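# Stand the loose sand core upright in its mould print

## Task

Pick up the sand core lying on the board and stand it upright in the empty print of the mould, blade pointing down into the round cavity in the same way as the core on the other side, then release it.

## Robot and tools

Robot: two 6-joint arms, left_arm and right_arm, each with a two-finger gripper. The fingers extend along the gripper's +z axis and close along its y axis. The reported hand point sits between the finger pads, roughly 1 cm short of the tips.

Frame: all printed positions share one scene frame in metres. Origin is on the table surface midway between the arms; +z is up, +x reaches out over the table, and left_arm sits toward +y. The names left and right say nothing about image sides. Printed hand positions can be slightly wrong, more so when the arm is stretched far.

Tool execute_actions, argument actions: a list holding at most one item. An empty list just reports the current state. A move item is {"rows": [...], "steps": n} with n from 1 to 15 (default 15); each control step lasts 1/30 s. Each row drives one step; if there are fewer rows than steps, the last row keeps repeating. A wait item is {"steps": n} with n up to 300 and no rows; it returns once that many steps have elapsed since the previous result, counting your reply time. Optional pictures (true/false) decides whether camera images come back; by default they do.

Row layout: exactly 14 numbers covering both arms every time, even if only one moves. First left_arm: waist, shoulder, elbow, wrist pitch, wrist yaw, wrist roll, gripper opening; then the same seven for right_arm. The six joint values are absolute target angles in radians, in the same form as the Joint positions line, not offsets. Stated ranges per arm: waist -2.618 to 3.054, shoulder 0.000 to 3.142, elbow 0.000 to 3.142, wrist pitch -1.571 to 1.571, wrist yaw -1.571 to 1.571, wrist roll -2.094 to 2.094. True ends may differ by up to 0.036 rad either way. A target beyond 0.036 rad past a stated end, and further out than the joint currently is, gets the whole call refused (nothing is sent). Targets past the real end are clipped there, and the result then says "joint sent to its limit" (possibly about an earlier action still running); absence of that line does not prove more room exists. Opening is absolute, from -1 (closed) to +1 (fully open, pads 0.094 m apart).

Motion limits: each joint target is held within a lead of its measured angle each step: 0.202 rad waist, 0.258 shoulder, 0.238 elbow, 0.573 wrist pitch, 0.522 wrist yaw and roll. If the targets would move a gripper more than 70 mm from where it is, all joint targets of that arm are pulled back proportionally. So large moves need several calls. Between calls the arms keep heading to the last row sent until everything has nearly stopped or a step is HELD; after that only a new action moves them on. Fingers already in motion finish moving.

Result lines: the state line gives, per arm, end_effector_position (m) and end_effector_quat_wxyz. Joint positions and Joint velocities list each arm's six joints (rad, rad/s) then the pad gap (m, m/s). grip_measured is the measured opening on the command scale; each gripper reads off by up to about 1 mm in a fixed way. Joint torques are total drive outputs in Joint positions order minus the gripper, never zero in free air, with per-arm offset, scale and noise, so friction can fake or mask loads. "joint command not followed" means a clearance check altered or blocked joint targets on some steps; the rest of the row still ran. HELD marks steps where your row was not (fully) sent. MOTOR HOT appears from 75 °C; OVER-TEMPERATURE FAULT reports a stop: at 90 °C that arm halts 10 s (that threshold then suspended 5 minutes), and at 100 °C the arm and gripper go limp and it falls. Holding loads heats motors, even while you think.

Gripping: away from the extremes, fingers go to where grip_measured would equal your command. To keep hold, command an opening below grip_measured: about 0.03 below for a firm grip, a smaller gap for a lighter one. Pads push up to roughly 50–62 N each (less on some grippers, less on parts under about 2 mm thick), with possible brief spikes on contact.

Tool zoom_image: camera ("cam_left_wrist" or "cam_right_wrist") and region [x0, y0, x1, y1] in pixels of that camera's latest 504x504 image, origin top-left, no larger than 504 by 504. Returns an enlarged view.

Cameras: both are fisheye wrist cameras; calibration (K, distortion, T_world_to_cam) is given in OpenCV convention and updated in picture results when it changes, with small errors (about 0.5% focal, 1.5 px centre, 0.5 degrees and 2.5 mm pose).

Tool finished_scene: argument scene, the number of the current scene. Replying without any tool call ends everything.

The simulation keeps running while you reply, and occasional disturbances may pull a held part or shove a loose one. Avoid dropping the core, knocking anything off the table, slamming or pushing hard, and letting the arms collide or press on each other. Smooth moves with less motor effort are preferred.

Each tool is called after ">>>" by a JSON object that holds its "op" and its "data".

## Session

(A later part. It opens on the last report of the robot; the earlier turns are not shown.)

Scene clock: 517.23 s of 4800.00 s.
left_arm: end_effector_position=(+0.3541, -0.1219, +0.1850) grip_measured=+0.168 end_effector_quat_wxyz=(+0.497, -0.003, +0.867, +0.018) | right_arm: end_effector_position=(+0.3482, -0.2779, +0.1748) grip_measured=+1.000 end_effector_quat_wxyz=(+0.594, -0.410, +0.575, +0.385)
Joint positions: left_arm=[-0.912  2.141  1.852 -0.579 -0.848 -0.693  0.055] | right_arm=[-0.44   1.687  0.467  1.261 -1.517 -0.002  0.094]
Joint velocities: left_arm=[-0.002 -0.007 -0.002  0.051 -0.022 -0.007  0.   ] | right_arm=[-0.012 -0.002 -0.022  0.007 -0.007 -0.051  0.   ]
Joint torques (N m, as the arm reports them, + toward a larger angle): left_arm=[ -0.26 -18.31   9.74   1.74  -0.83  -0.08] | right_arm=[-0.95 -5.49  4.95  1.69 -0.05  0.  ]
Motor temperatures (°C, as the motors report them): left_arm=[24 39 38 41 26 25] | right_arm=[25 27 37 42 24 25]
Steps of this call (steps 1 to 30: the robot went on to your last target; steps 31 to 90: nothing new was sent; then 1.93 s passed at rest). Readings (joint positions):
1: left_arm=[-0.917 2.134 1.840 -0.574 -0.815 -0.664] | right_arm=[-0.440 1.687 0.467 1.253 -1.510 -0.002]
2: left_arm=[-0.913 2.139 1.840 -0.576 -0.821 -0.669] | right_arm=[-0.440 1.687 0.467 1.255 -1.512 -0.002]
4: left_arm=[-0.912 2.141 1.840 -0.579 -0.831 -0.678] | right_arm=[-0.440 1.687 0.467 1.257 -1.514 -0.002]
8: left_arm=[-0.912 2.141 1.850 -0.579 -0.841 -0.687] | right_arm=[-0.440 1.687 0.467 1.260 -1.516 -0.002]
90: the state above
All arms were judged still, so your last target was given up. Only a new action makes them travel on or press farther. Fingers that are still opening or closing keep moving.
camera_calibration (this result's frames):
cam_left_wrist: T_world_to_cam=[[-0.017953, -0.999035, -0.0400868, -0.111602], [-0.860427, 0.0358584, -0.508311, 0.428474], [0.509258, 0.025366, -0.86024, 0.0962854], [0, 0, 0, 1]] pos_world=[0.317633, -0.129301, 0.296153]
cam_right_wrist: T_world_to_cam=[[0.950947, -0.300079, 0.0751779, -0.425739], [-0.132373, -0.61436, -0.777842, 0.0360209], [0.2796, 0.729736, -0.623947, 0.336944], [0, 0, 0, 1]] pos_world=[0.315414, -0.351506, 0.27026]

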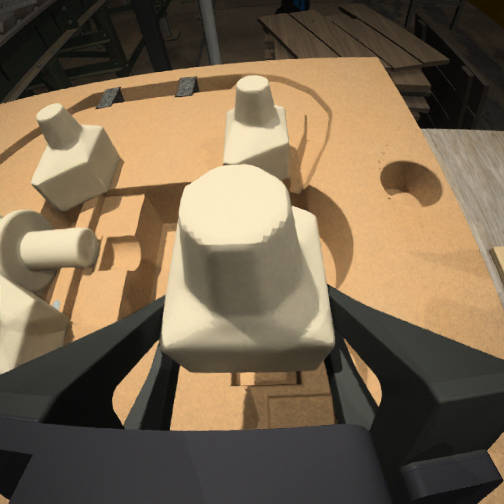

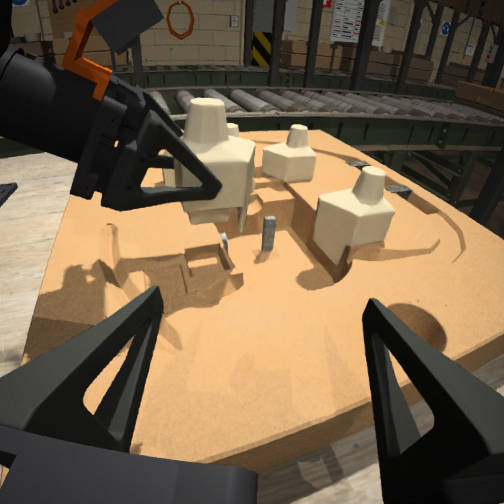

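>>> {"op": "execute_actions", "data": {"actions": [{"rows":[[-0.918,2.105,1.88,-0.525,-0.907,-0.7,0.133,-0.45,1.69,0.46,1.26,-1.53,0,1],[-0.921,2.11,1.86,-0.515,-0.909,-0.701,0.133,-0.45,1.69,0.46,1.26,-1.53,0,1],[-0.924,2.115,1.846,-0.499,-0.911,-0.701,0.133,-0.45,1.69,0.46,1.26,-1.53,0,1],[-0.927,2.12,1.832,-0.483,-0.913,-0.702,0.133,-0.45,1.69,0.46,1.26,-1.53,0,1],[-0.93,2.125,1.818,-0.467,-0.915,-0.702,0.133,-0.45,1.69,0.46,1.26,-1.53,0,1],[-0.933,2.129,1.804,-0.45,-0.917,-0.703,0.133,-0.45,1.69,0.46,1.26,-1.53,0,1],[-0.936,2.132,1.79,-0.433,-0.919,-0.703,0.133,-0.45,1.69,0.46,1.26,-1.53,0,1],[-0.938,2.135,1.776,-0.416,-0.921,-0.704,0.133,-0.45,1.69,0.46,1.26,-1.53,0,1],[-0.938,2.138,1.762,-0.399,-0.923,-0.704,0.133,-0.45,1.69,0.46,1.26,-1.53,0,1],[-0.938,2.141,1.748,-0.382,-0.925,-0.705,0.133,-0.45,1.69,0.46,1.26,-1.53,0,1],[-0.938,2.144,1.735,-0.365,-0.925,-0.705,0.133,-0.45,1.69,0.46,1.26,-1.53,0,1],[-0.938,2.147,1.722,-0.348,-0.925,-0.705,0.133,-0.45,1.69,0.46,1.26,-1.53,0,1],[-0.938,2.15,1.71,-0.332,-0.925,-0.705,0.133,-0.45,1.69,0.46,1.26,-1.53,0,1],[-0.938,2.15,1.71,-0.32,-0.925,-0.705,0.133,-0.45,1.69,0.46,1.26,-1.53,0,1]],"steps":15}], "pictures": false}}

>>> {"op": "execute_actions", "data": {"actions": [{"steps":20}]}}

>>> {"op": "zoom_image", "data": {"camera": "cam_right_wrist", "region": [130, 130, 300, 300]}}

>>> {"op": "zoom_image", "data": {"camera": "cam_left_wrist", "region": [140, 310, 360, 440]}}

Scene clock: 574.27 s of 4800.00 s.
left_arm: end_effector_position=(+0.3476, -0.1249, +0.1384) grip_measured=+0.168 end_effector_quat_wxyz=(+0.500, +0.002, +0.865, +0.025) | right_arm: end_effector_position=(+0.3482, -0.2779, +0.1748) grip_measured=+1.000 end_effector_quat_wxyz=(+0.594, -0.410, +0.575, +0.385)
Joint positions: left_arm=[-0.93   2.171  1.711 -0.423 -0.871 -0.698  0.055] | right_arm=[-0.44   1.687  0.467  1.261 -1.517 -0.002  0.094]
Joint velocities: left_arm=[-0.007  0.178 -0.203  0.271 -0.066 -0.007 -0.001] | right_arm=[-0.002  0.017  0.002 -0.022 -0.007  0.022  0.   ]
Joint torques (N m, as the arm reports them, + toward a larger angle): left_arm=[ -0.62 -17.3    7.02   1.83  -0.84  -0.07] | right_arm=[-0.89 -5.47  4.77  1.67 -0.06 -0.02]
Motor temperatures (°C, as the motors report them): left_arm=[24 53 40 38 27 25] | right_arm=[25 28 35 38 24 25]
Steps of this call (steps 1 to 90: nothing new was sent; then 53.53 s passed at rest; steps 91 to 105: all 15 steps of this action). Readings (joint positions):
91: left_arm=[-0.912 2.141 1.852 -0.579 -0.848 -0.693] | right_arm=[-0.440 1.687 0.467 1.261 -1.517 -0.002]
92: left_arm=[-0.912 2.141 1.852 -0.579 -0.848 -0.693] | right_arm=[-0.440 1.687 0.467 1.261 -1.517 -0.002]
94: left_arm=[-0.912 2.141 1.845 -0.569 -0.851 -0.693] | right_arm=[-0.440 1.687 0.467 1.261 -1.517 -0.002]
98: left_arm=[-0.917 2.141 1.801 -0.521 -0.861 -0.695] | right_arm=[-0.440 1.687 0.467 1.261 -1.517 -0.002]
105: the state above

Scene clock: 574.93 s of 4800.00 s.
left_arm: end_effector_position=(+0.3500, -0.1279, +0.1354) grip_measured=+0.168 end_effector_quat_wxyz=(+0.507, -0.004, +0.862, +0.018) | right_arm: end_effector_position=(+0.3482, -0.2779, +0.1748) grip_measured=+1.000 end_effector_quat_wxyz=(+0.594, -0.410, +0.575, +0.385)
Joint positions: left_arm=[-0.93   2.18   1.701 -0.382 -0.875 -0.698  0.055] | right_arm=[-0.44   1.687  0.467  1.261 -1.517 -0.002  0.094]
Joint velocities: left_arm=[-0.007  0.002 -0.012  0.022 -0.051 -0.051 -0.   ] | right_arm=[-0.007  0.007 -0.002  0.022  0.037 -0.051  0.   ]
Joint torques (N m, as the arm reports them, + toward a larger angle): left_arm=[ -0.67 -17.41   6.88   1.84  -0.76  -0.07] | right_arm=[-1.   -5.49  4.85  1.7  -0.08 -0.02]
Motor temperatures (°C, as the motors report them): left_arm=[24 53 40 38 27 25] | right_arm=[25 28 35 38 24 25]
Steps of this call (steps 1 to 20: the robot went on to your last target). Readings (joint positions):
1: left_arm=[-0.930 2.176 1.705 -0.415 -0.872 -0.698] | right_arm=[-0.440 1.687 0.467 1.261 -1.517 -0.002]
2: left_arm=[-0.930 2.179 1.702 -0.408 -0.874 -0.698] | right_arm=[-0.440 1.687 0.467 1.261 -1.517 -0.002]
4: left_arm=[-0.930 2.180 1.701 -0.400 -0.875 -0.698] | right_arm=[-0.440 1.687 0.467 1.261 -1.517 -0.002]
8: left_arm=[-0.930 2.180 1.701 -0.387 -0.875 -0.698] | right_arm=[-0.440 1.687 0.467 1.261 -1.517 -0.002]
20: the state above
camera_calibration (this result's frames):
cam_left_wrist: T_world_to_cam=[[-0.0147312, -0.999085, -0.040163, -0.120747], [-0.849218, 0.0337054, -0.526966, 0.398268], [0.527837, 0.0263443, -0.848937, 0.0479886], [0, 0, 0, 1]] pos_world=[0.311108, -0.135325, 0.245764]
cam_right_wrist: T_world_to_cam=[[0.950947, -0.300079, 0.0751779, -0.425739], [-0.132373, -0.61436, -0.777842, 0.0360209], [0.2796, 0.729736, -0.623947, 0.336944], [0, 0, 0, 1]] pos_world=[0.315414, -0.351506, 0.27026]

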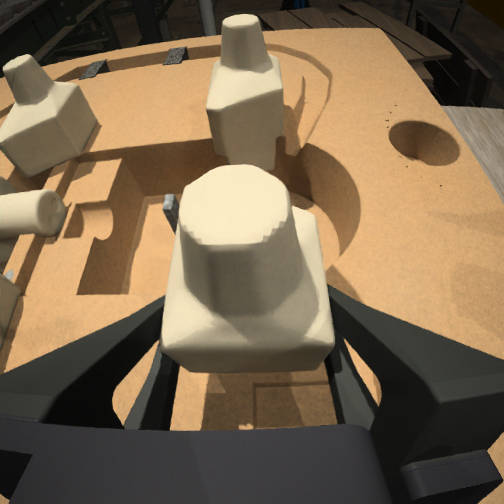

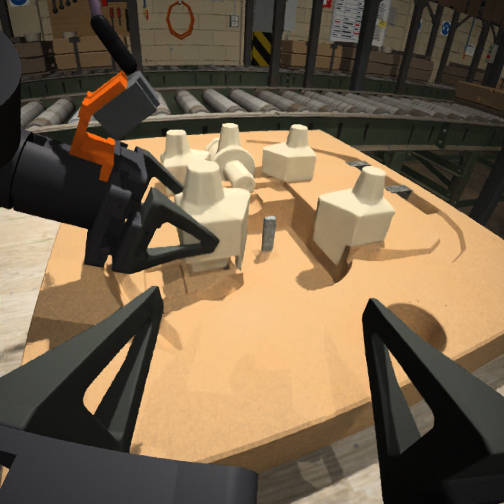

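Region (130, 130, 300, 300) of cam_right_wrist's 504x504 image, scaled by 2.965, with more detail than that image has.

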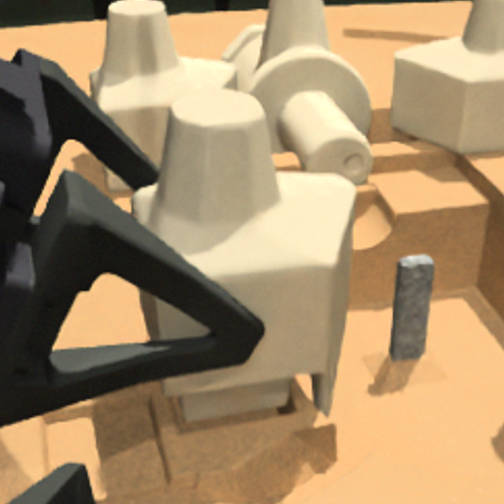

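Region (140, 310, 360, 440) of cam_left_wrist's 504x504 image, scaled by 2.291, with more detail than that image has; it fills the top 298 rows of this view, and the rest is white.

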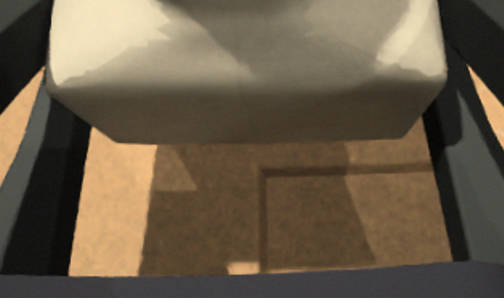

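>>> {"op": "zoom_image", "data": {"camera": "cam_right_wrist", "region": [170, 235, 260, 295]}}

Region (170, 235, 260, 295) of cam_right_wrist's 504x504 image, scaled by 5.600, with more detail than that image has.

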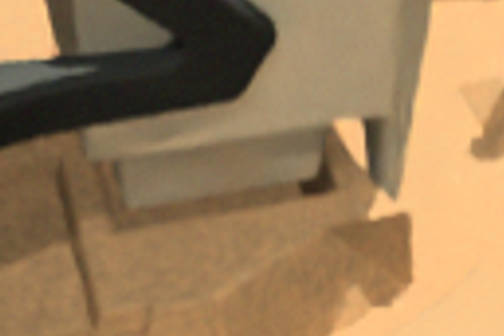

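>>> {"op": "execute_actions", "data": {"actions": [{"rows":[[-0.932,2.152,1.706,-0.314,-0.925,-0.705,0.133,-0.45,1.69,0.46,1.26,-1.53,0,1],[-0.928,2.154,1.702,-0.308,-0.925,-0.705,0.133,-0.45,1.69,0.46,1.26,-1.53,0,1],[-0.925,2.156,1.698,-0.302,-0.925,-0.705,0.133,-0.45,1.69,0.46,1.26,-1.53,0,1],[-0.925,2.158,1.694,-0.296,-0.925,-0.705,0.133,-0.45,1.69,0.46,1.26,-1.53,0,1],[-0.925,2.16,1.69,-0.29,-0.925,-0.705,0.133,-0.45,1.69,0.46,1.26,-1.53,0,1],[-0.925,2.162,1.686,-0.284,-0.925,-0.705,0.133,-0.45,1.69,0.46,1.26,-1.53,0,1],[-0.925,2.164,1.682,-0.278,-0.925,-0.705,0.133,-0.45,1.69,0.46,1.26,-1.53,0,1],[-0.925,2.165,1.678,-0.272,-0.925,-0.705,0.133,-0.45,1.69,0.46,1.26,-1.53,0,1]],"steps":15}]}}

>>> {"op": "zoom_image", "data": {"camera": "cam_right_wrist", "region": [170, 235, 260, 295]}}

>>> {"op": "zoom_image", "data": {"camera": "cam_left_wrist", "region": [140, 310, 360, 440]}}

Scene clock: 636.73 s of 4800.00 s.
left_arm: end_effector_position=(+0.3502, -0.1279, +0.1281) grip_measured=+0.168 end_effector_quat_wxyz=(+0.509, -0.006, +0.861, +0.015) | right_arm: end_effector_position=(+0.3482, -0.2779, +0.1748) grip_measured=+1.000 end_effector_quat_wxyz=(+0.594, -0.410, +0.575, +0.385)
Joint positions: left_arm=[-0.93   2.185  1.673 -0.34  -0.876 -0.698  0.055] | right_arm=[-0.44   1.687  0.467  1.261 -1.517 -0.002  0.094]
Joint velocities: left_arm=[-0.002  0.002 -0.007  0.007  0.007 -0.007 -0.001] | right_arm=[ 0.027 -0.002 -0.007  0.007  0.037 -0.037  0.   ]
Joint torques (N m, as the arm reports them, + toward a larger angle): left_arm=[  0.44 -16.41   6.64   1.92  -0.74  -0.08] | right_arm=[-0.94 -5.51  4.84  1.66 -0.07  0.  ]
Motor temperatures (°C, as the motors report them): left_arm=[24 56 37 38 28 25] | right_arm=[25 28 35 36 24 25]
Steps of this call (steps 1 to 15: the robot went on to your last target; steps 16 to 90: nothing new was sent; then 58.30 s passed at rest; steps 91 to 105: all 15 steps of this action). Readings (joint positions):
91: left_arm=[-0.930 2.180 1.701 -0.381 -0.875 -0.698] | right_arm=[-0.440 1.687 0.467 1.261 -1.517 -0.002]
92: left_arm=[-0.930 2.180 1.701 -0.380 -0.875 -0.698] | right_arm=[-0.440 1.687 0.467 1.261 -1.517 -0.002]
94: left_arm=[-0.930 2.180 1.699 -0.373 -0.875 -0.698] | right_arm=[-0.440 1.687 0.467 1.261 -1.517 -0.002]
98: left_arm=[-0.930 2.180 1.684 -0.351 -0.875 -0.698] | right_arm=[-0.440 1.687 0.467 1.261 -1.517 -0.002]
105: the state above
camera_calibration (this result's frames):
cam_left_wrist: T_world_to_cam=[[-0.0137773, -0.999377, -0.0325033, -0.122456], [-0.84626, 0.0289684, -0.531982, 0.393566], [0.532592, 0.020177, -0.846132, 0.0388473], [0, 0, 0, 1]] pos_world=[0.310682, -0.134564, 0.23826]
cam_right_wrist: T_world_to_cam=[[0.950947, -0.300079, 0.0751779, -0.425739], [-0.132373, -0.61436, -0.777842, 0.0360209], [0.2796, 0.729736, -0.623947, 0.336944], [0, 0, 0, 1]] pos_world=[0.315414, -0.351506, 0.27026]

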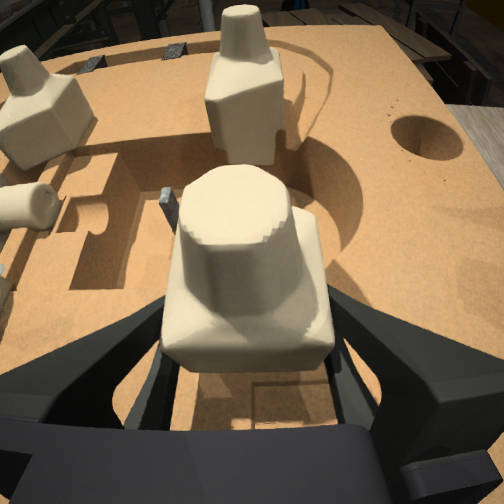

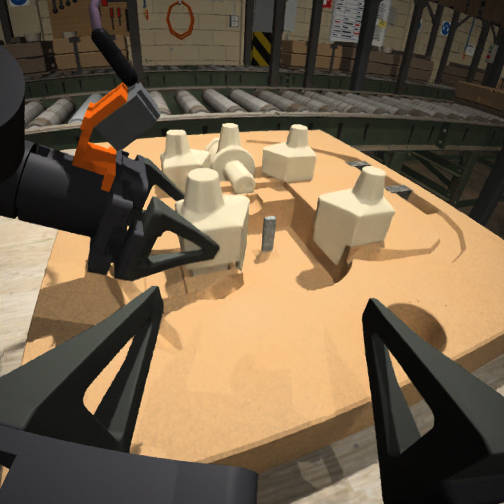

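Region (170, 235, 260, 295) of cam_right_wrist's 504x504 image, scaled by 5.600, with more detail than that image has.

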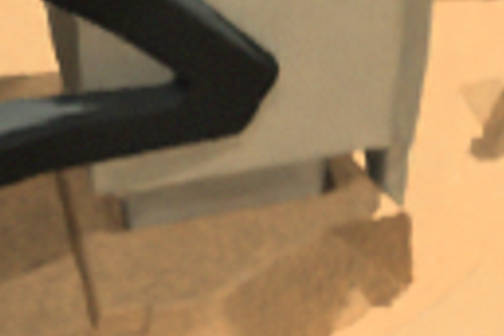

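Region (140, 310, 360, 440) of cam_left_wrist's 504x504 image, scaled by 2.291, with more detail than that image has; it fills the top 298 rows of this view, and the rest is white.

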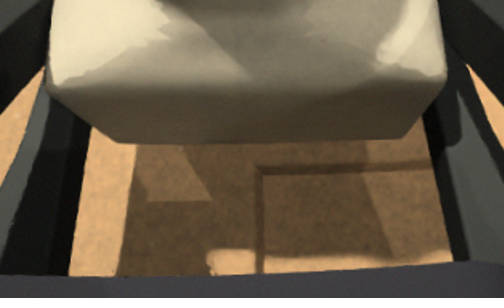

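Tenon is entering. Continue the same increment.

>>> {"op": "execute_actions", "data": {"actions": [{"rows":[[-0.925,2.166,1.674,-0.267,-0.925,-0.705,0.133,-0.45,1.69,0.46,1.26,-1.53,0,1],[-0.925,2.167,1.67,-0.262,-0.925,-0.705,0.133,-0.45,1.69,0.46,1.26,-1.53,0,1],[-0.925,2.168,1.666,-0.257,-0.925,-0.705,0.133,-0.45,1.69,0.46,1.26,-1.53,0,1],[-0.925,2.169,1.662,-0.252,-0.925,-0.705,0.133,-0.45,1.69,0.46,1.26,-1.53,0,1],[-0.925,2.17,1.658,-0.247,-0.925,-0.705,0.133,-0.45,1.69,0.46,1.26,-1.53,0,1],[-0.925,2.171,1.654,-0.242,-0.925,-0.705,0.133,-0.45,1.69,0.46,1.26,-1.53,0,1],[-0.925,2.172,1.65,-0.237,-0.925,-0.705,0.133,-0.45,1.69,0.46,1.26,-1.53,0,1],[-0.925,2.173,1.647,-0.233,-0.925,-0.705,0.133,-0.45,1.69,0.46,1.26,-1.53,0,1]],"steps":15}]}}

>>> {"op": "zoom_image", "data": {"camera": "cam_right_wrist", "region": [160, 215, 270, 300]}}

Scene clock: 648.90 s of 4800.00 s.
left_arm: end_effector_position=(+0.3497, -0.1270, +0.1172) grip_measured=+0.168 end_effector_quat_wxyz=(+0.509, -0.006, +0.860, +0.015) | right_arm: end_effector_position=(+0.3482, -0.2779, +0.1748) grip_measured=+1.000 end_effector_quat_wxyz=(+0.594, -0.410, +0.575, +0.385)
Joint positions: left_arm=[-0.93   2.194  1.642 -0.3   -0.877 -0.698  0.055] | right_arm=[-0.44   1.687  0.467  1.261 -1.517 -0.002  0.094]
Joint velocities: left_arm=[ 0.002 -0.007  0.002  0.022 -0.007 -0.066 -0.001] | right_arm=[-0.007  0.007  0.022 -0.007  0.007  0.007  0.   ]
Joint torques (N m, as the arm reports them, + toward a larger angle): left_arm=[  0.49 -16.35   6.59   1.9   -0.74  -0.08] | right_arm=[-0.97 -5.54  4.9   1.68 -0.06 -0.02]
Motor temperatures (°C, as the motors report them): left_arm=[24 56 36 38 28 25] | right_arm=[25 28 34 36 24 25]
Steps of this call (steps 1 to 15: the robot went on to your last target; steps 16 to 90: nothing new was sent; then 8.67 s passed at rest; steps 91 to 105: all 15 steps of this action). Readings (joint positions):
91: left_arm=[-0.930 2.185 1.673 -0.340 -0.876 -0.698] | right_arm=[-0.440 1.687 0.467 1.261 -1.517 -0.002]
92: left_arm=[-0.930 2.185 1.673 -0.339 -0.876 -0.698] | right_arm=[-0.440 1.687 0.467 1.261 -1.517 -0.002]
94: left_arm=[-0.930 2.185 1.668 -0.332 -0.877 -0.698] | right_arm=[-0.440 1.687 0.467 1.261 -1.517 -0.002]
98: left_arm=[-0.930 2.185 1.650 -0.314 -0.878 -0.698] | right_arm=[-0.440 1.687 0.467 1.261 -1.517 -0.002]
105: the state above
camera_calibration (this result's frames):
cam_left_wrist: T_world_to_cam=[[-0.0132588, -0.999374, -0.032804, -0.122011], [-0.846012, 0.0286996, -0.53239, 0.3873], [0.532999, 0.0206937, -0.845863, 0.0297881], [0, 0, 0, 1]] pos_world=[0.310165, -0.133666, 0.227389]
cam_right_wrist: T_world_to_cam=[[0.950947, -0.300079, 0.0751779, -0.425739], [-0.132373, -0.61436, -0.777842, 0.0360209], [0.2796, 0.729736, -0.623947, 0.336944], [0, 0, 0, 1]] pos_world=[0.315414, -0.351506, 0.27026]

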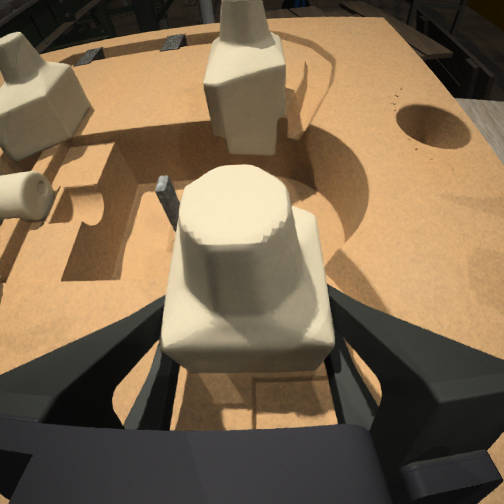

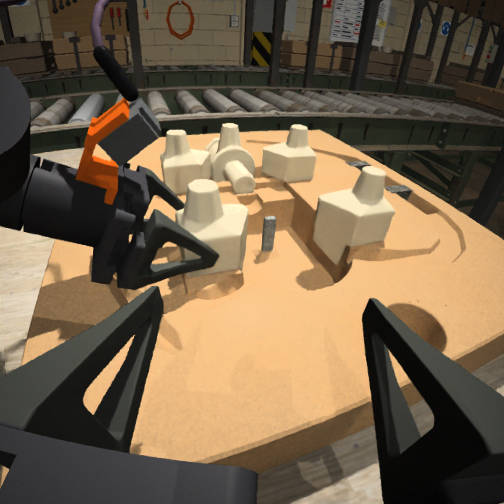

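Region (160, 215, 270, 300) of cam_right_wrist's 504x504 image, scaled by 4.582, with more detail than that image has; it fills the top 389 rows of this view, and the rest is white.

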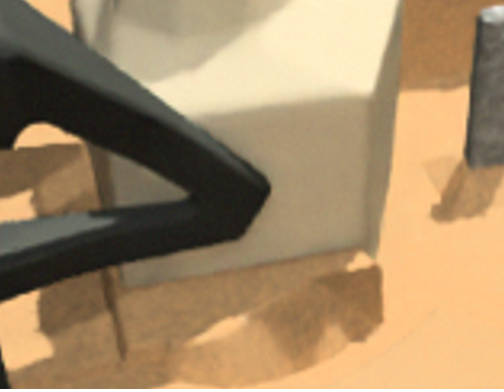

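>>> {"op": "execute_actions", "data": {"actions": [{"rows":[[-0.925,2.175,1.646,-0.233,-0.925,-0.705,0.133,-0.45,1.69,0.46,1.26,-1.53,0,1],[-0.925,2.177,1.645,-0.233,-0.925,-0.705,0.133,-0.45,1.69,0.46,1.26,-1.53,0,1],[-0.925,2.179,1.644,-0.233,-0.925,-0.705,0.133,-0.45,1.69,0.46,1.26,-1.53,0,1],[-0.925,2.181,1.643,-0.233,-0.925,-0.705,0.133,-0.45,1.69,0.46,1.26,-1.53,0,1],[-0.925,2.183,1.642,-0.233,-0.925,-0.705,0.133,-0.45,1.69,0.46,1.26,-1.53,0,1],[-0.925,2.185,1.642,-0.233,-0.925,-0.705,0.133,-0.45,1.69,0.46,1.26,-1.53,0,1]],"steps":15}]}}

>>> {"op": "zoom_image", "data": {"camera": "cam_right_wrist", "region": [160, 215, 270, 300]}}

Scene clock: 660.93 s of 4800.00 s.
left_arm: end_effector_position=(+0.3502, -0.1268, +0.1163) grip_measured=+0.168 end_effector_quat_wxyz=(+0.511, -0.008, +0.860, +0.016) | right_arm: end_effector_position=(+0.3482, -0.2779, +0.1748) grip_measured=+1.000 end_effector_quat_wxyz=(+0.594, -0.410, +0.575, +0.385)
Joint positions: left_arm=[-0.93   2.197  1.642 -0.296 -0.882 -0.699  0.055] | right_arm=[-0.44   1.687  0.467  1.261 -1.517 -0.002  0.094]
Joint velocities: left_arm=[-0.002  0.002  0.002 -0.066  0.037  0.007  0.   ] | right_arm=[ 0.017 -0.007 -0.007  0.139  0.051 -0.007  0.   ]
Joint torques (N m, as the arm reports them, + toward a larger angle): left_arm=[  0.45 -15.58   6.13   1.87  -0.7   -0.07] | right_arm=[-1.   -5.33  4.88  1.7  -0.04 -0.05]
Motor temperatures (°C, as the motors report them): left_arm=[24 56 36 38 28 25] | right_arm=[25 28 34 36 24 25]
Steps of this call (steps 1 to 15: the robot went on to your last target; steps 16 to 90: nothing new was sent; then 8.53 s passed at rest; steps 91 to 105: all 15 steps of this action). Readings (joint positions):
91: left_arm=[-0.930 2.194 1.642 -0.300 -0.877 -0.698] | right_arm=[-0.440 1.687 0.467 1.261 -1.517 -0.002]
92: left_arm=[-0.930 2.194 1.642 -0.300 -0.877 -0.698] | right_arm=[-0.440 1.687 0.467 1.261 -1.517 -0.002]
94: left_arm=[-0.930 2.194 1.642 -0.300 -0.877 -0.698] | right_arm=[-0.440 1.687 0.467 1.261 -1.517 -0.002]
98: left_arm=[-0.930 2.197 1.642 -0.298 -0.881 -0.699] | right_arm=[-0.440 1.687 0.467 1.261 -1.517 -0.002]
105: the state above
camera_calibration (this result's frames):
cam_left_wrist: T_world_to_cam=[[-0.00969579, -0.999372, -0.034092, -0.122951], [-0.844286, 0.02645, -0.535239, 0.386696], [0.535805, 0.0235938, -0.844012, 0.027862], [0, 0, 0, 1]] pos_world=[0.310361, -0.133759, 0.226299]
cam_right_wrist: T_world_to_cam=[[0.950947, -0.300079, 0.0751779, -0.425739], [-0.132373, -0.61436, -0.777842, 0.0360209], [0.2796, 0.729736, -0.623947, 0.336944], [0, 0, 0, 1]] pos_world=[0.315414, -0.351506, 0.27026]

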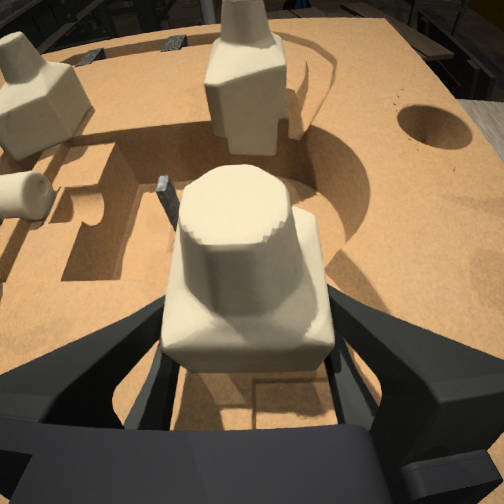

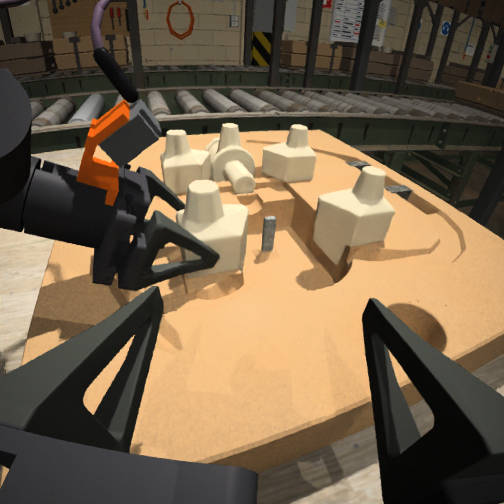

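Region (160, 215, 270, 300) of cam_right_wrist's 504x504 image, scaled by 4.582, with more detail than that image has; it fills the top 389 rows of this view, and the rest is white.

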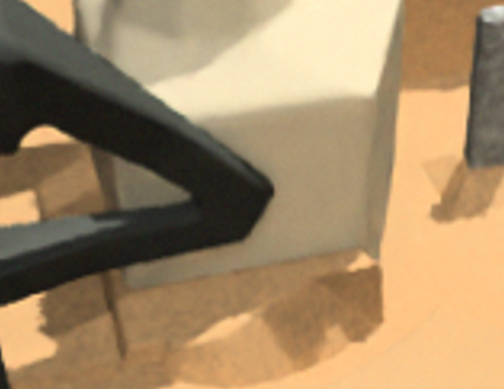

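Seated (contact seen). Unload the wrist and release.

>>> {"op": "execute_actions", "data": {"actions": [{"rows":[[-0.926,2.187,1.642,-0.243,-0.918,-0.704,0.133,-0.45,1.69,0.46,1.26,-1.53,0,1],[-0.927,2.189,1.642,-0.253,-0.911,-0.703,0.133,-0.45,1.69,0.46,1.26,-1.53,0,1],[-0.928,2.191,1.642,-0.263,-0.904,-0.702,0.133,-0.45,1.69,0.46,1.26,-1.53,0,1],[-0.929,2.192,1.642,-0.273,-0.897,-0.701,0.14,-0.45,1.69,0.46,1.26,-1.53,0,1],[-0.93,2.193,1.642,-0.283,-0.89,-0.7,0.15,-0.45,1.69,0.46,1.26,-1.53,0,1],[-0.93,2.193,1.642,-0.29,-0.886,-0.7,0.16,-0.45,1.69,0.46,1.26,-1.53,0,1],[-0.93,2.193,1.642,-0.29,-0.886,-0.7,0.17,-0.45,1.69,0.46,1.26,-1.53,0,1],[-0.93,2.193,1.642,-0.29,-0.886,-0.7,0.19,-0.45,1.69,0.46,1.26,-1.53,0,1],[-0.93,2.193,1.642,-0.29,-0.886,-0.7,0.25,-0.45,1.69,0.46,1.26,-1.53,0,1],[-0.93,2.193,1.642,-0.29,-0.886,-0.7,0.4,-0.45,1.69,0.46,1.26,-1.53,0,1],[-0.93,2.193,1.642,-0.29,-0.886,-0.7,0.6,-0.45,1.69,0.46,1.26,-1.53,0,1],[-0.93,2.193,1.642,-0.29,-0.886,-0.7,0.8,-0.45,1.69,0.46,1.26,-1.53,0,1],[-0.93,2.193,1.642,-0.29,-0.886,-0.7,1,-0.45,1.69,0.46,1.26,-1.53,0,1]],"steps":15}], "pictures": false}}

>>> {"op": "execute_actions", "data": {"actions": [{"rows":[[-0.93,2.18,1.642,-0.29,-0.886,-0.7,1,-0.45,1.69,0.46,1.26,-1.53,0,1],[-0.93,2.165,1.642,-0.29,-0.886,-0.7,1,-0.45,1.69,0.46,1.26,-1.53,0,1],[-0.93,2.15,1.642,-0.29,-0.886,-0.7,1,-0.45,1.69,0.46,1.26,-1.53,0,1],[-0.93,2.135,1.642,-0.29,-0.886,-0.7,1,-0.45,1.69,0.46,1.26,-1.53,0,1],[-0.93,2.12,1.642,-0.29,-0.886,-0.7,1,-0.45,1.69,0.46,1.26,-1.53,0,1],[-0.93,2.105,1.642,-0.29,-0.886,-0.7,1,-0.45,1.69,0.46,1.26,-1.53,0,1],[-0.93,2.09,1.642,-0.29,-0.886,-0.7,1,-0.45,1.69,0.46,1.26,-1.53,0,1],[-0.93,2.075,1.642,-0.29,-0.886,-0.7,1,-0.45,1.69,0.46,1.26,-1.53,0,1],[-0.93,2.06,1.642,-0.29,-0.886,-0.7,1,-0.45,1.69,0.46,1.26,-1.53,0,1],[-0.93,2.045,1.642,-0.29,-0.886,-0.7,1,-0.45,1.69,0.46,1.26,-1.53,0,1],[-0.93,2.03,1.642,-0.29,-0.886,-0.7,1,-0.45,1.69,0.46,1.26,-1.53,0,1],[-0.93,2.015,1.642,-0.29,-0.886,-0.7,1,-0.45,1.69,0.46,1.26,-1.53,0,1],[-0.93,2.0,1.642,-0.29,-0.886,-0.7,1,-0.45,1.69,0.46,1.26,-1.53,0,1],[-0.93,1.985,1.642,-0.29,-0.886,-0.7,1,-0.45,1.69,0.46,1.26,-1.53,0,1],[-0.93,1.97,1.642,-0.29,-0.886,-0.7,1,-0.45,1.69,0.46,1.26,-1.53,0,1]],"steps":15}]}}

>>> {"op": "zoom_image", "data": {"camera": "cam_right_wrist", "region": [130, 130, 300, 300]}}

Scene clock: 696.77 s of 4800.00 s.
left_arm: end_effector_position=(+0.3500, -0.1271, +0.1158) grip_measured=+1.000 end_effector_quat_wxyz=(+0.510, -0.007, +0.860, +0.016) | right_arm: end_effector_position=(+0.3482, -0.2779, +0.1748) grip_measured=+1.000 end_effector_quat_wxyz=(+0.594, -0.410, +0.575, +0.385)
Joint positions: left_arm=[-0.93   2.197  1.642 -0.297 -0.879 -0.699  0.094] | right_arm=[-0.44   1.687  0.467  1.261 -1.517 -0.002  0.094]
Joint velocities: left_arm=[ 0.017 -0.007 -0.007  0.022  0.022 -0.007  0.   ] | right_arm=[-0.017 -0.002  0.012 -0.022  0.051  0.022  0.   ]
Joint torques (N m, as the arm reports them, + toward a larger angle): left_arm=[  0.02 -14.76   6.08   1.32  -0.36  -0.01] | right_arm=[-1.06 -5.36  4.94  1.67 -0.08 -0.01]
Motor temperatures (°C, as the motors report them): left_arm=[24 55 36 38 28 25] | right_arm=[25 28 34 35 24 25]
Steps of this call (steps 1 to 15: the robot went on to your last target; steps 16 to 90: nothing new was sent; then 32.33 s passed at rest; steps 91 to 105: all 15 steps of this action). Readings (joint positions):
91: left_arm=[-0.930 2.197 1.642 -0.296 -0.882 -0.699] | right_arm=[-0.440 1.687 0.467 1.261 -1.517 -0.002]
92: left_arm=[-0.930 2.197 1.642 -0.296 -0.882 -0.699] | right_arm=[-0.440 1.687 0.467 1.261 -1.517 -0.002]
94: left_arm=[-0.930 2.197 1.642 -0.297 -0.881 -0.699] | right_arm=[-0.440 1.687 0.467 1.261 -1.517 -0.002]
98: left_arm=[-0.930 2.197 1.642 -0.298 -0.879 -0.699] | right_arm=[-0.440 1.687 0.467 1.261 -1.517 -0.002]
105: the state above

Scene clock: 697.27 s of 4800.00 s.
left_arm: end_effector_position=(+0.3459, -0.1207, +0.2102) grip_measured=+1.000 end_effector_quat_wxyz=(+0.547, -0.048, +0.834, -0.054) | right_arm: end_effector_position=(+0.3482, -0.2779, +0.1748) grip_measured=+1.000 end_effector_quat_wxyz=(+0.594, -0.410, +0.575, +0.385)
Joint positions: left_arm=[-0.93   2.014  1.642 -0.295 -0.877 -0.699  0.094] | right_arm=[-0.44   1.687  0.467  1.261 -1.517 -0.002  0.094]
Joint velocities: left_arm=[-0.022 -0.437 -0.012  0.022 -0.066  0.007  0.   ] | right_arm=[ 0.002 -0.002  0.007  0.037  0.037 -0.022  0.   ]
Joint torques (N m, as the arm reports them, + toward a larger angle): left_arm=[  0.05 -14.69   6.45   1.48  -0.32  -0.01] | right_arm=[-0.94 -5.5   4.87  1.71 -0.06 -0.01]
Motor temperatures (°C, as the motors report them): left_arm=[24 56 36 38 28 25] | right_arm=[25 28 34 35 24 25]
Steps of this call (steps 1 to 15: all 15 steps of this action). Readings (joint positions):
1: left_arm=[-0.930 2.197 1.642 -0.297 -0.879 -0.699] | right_arm=[-0.440 1.687 0.467 1.261 -1.517 -0.002]
2: left_arm=[-0.930 2.197 1.642 -0.297 -0.879 -0.699] | right_arm=[-0.440 1.687 0.467 1.261 -1.517 -0.002]
4: left_arm=[-0.930 2.191 1.642 -0.297 -0.878 -0.699] | right_arm=[-0.440 1.687 0.467 1.261 -1.517 -0.002]
8: left_arm=[-0.930 2.143 1.642 -0.297 -0.877 -0.699] | right_arm=[-0.440 1.687 0.467 1.261 -1.517 -0.002]
15: the state above
camera_calibration (this result's frames):
cam_left_wrist: T_world_to_cam=[[-0.0176065, -0.991936, 0.125508, -0.143622], [-0.791827, -0.0628123, -0.607506, 0.419386], [0.610491, -0.110077, -0.784336, 0.0547639], [0, 0, 0, 1]] pos_world=[0.29612, -0.110093, 0.315759]
cam_right_wrist: T_world_to_cam=[[0.950947, -0.300079, 0.0751779, -0.425739], [-0.132373, -0.61436, -0.777842, 0.0360209], [0.2796, 0.729736, -0.623947, 0.336944], [0, 0, 0, 1]] pos_world=[0.315414, -0.351506, 0.27026]

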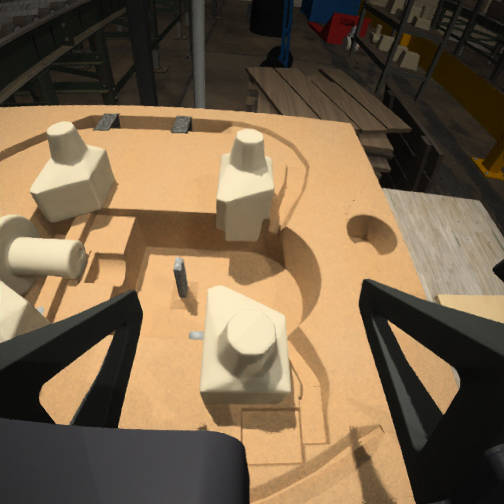

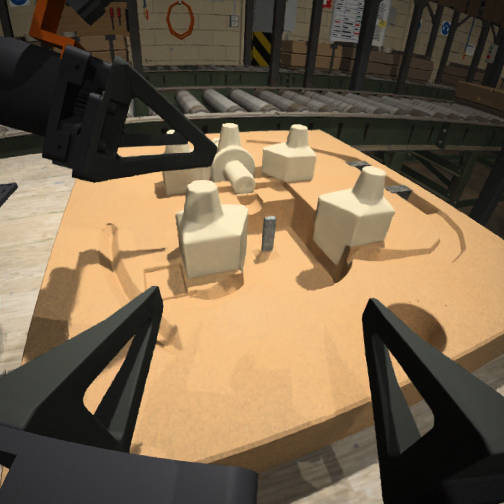

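Region (130, 130, 300, 300) of cam_right_wrist's 504x504 image, scaled by 2.965, with more detail than that image has.

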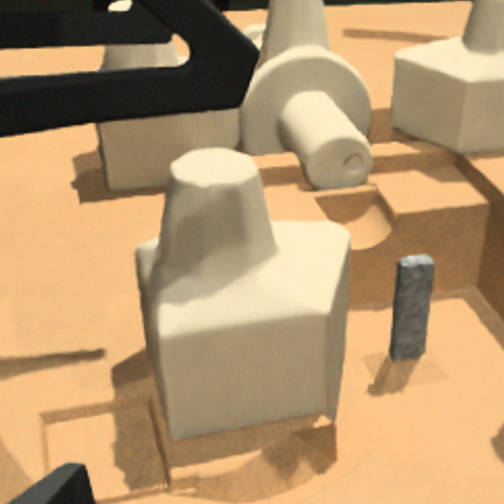

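>>> {"op": "finished_scene", "data": {"scene": 2}}

The scene is finished: the task was done.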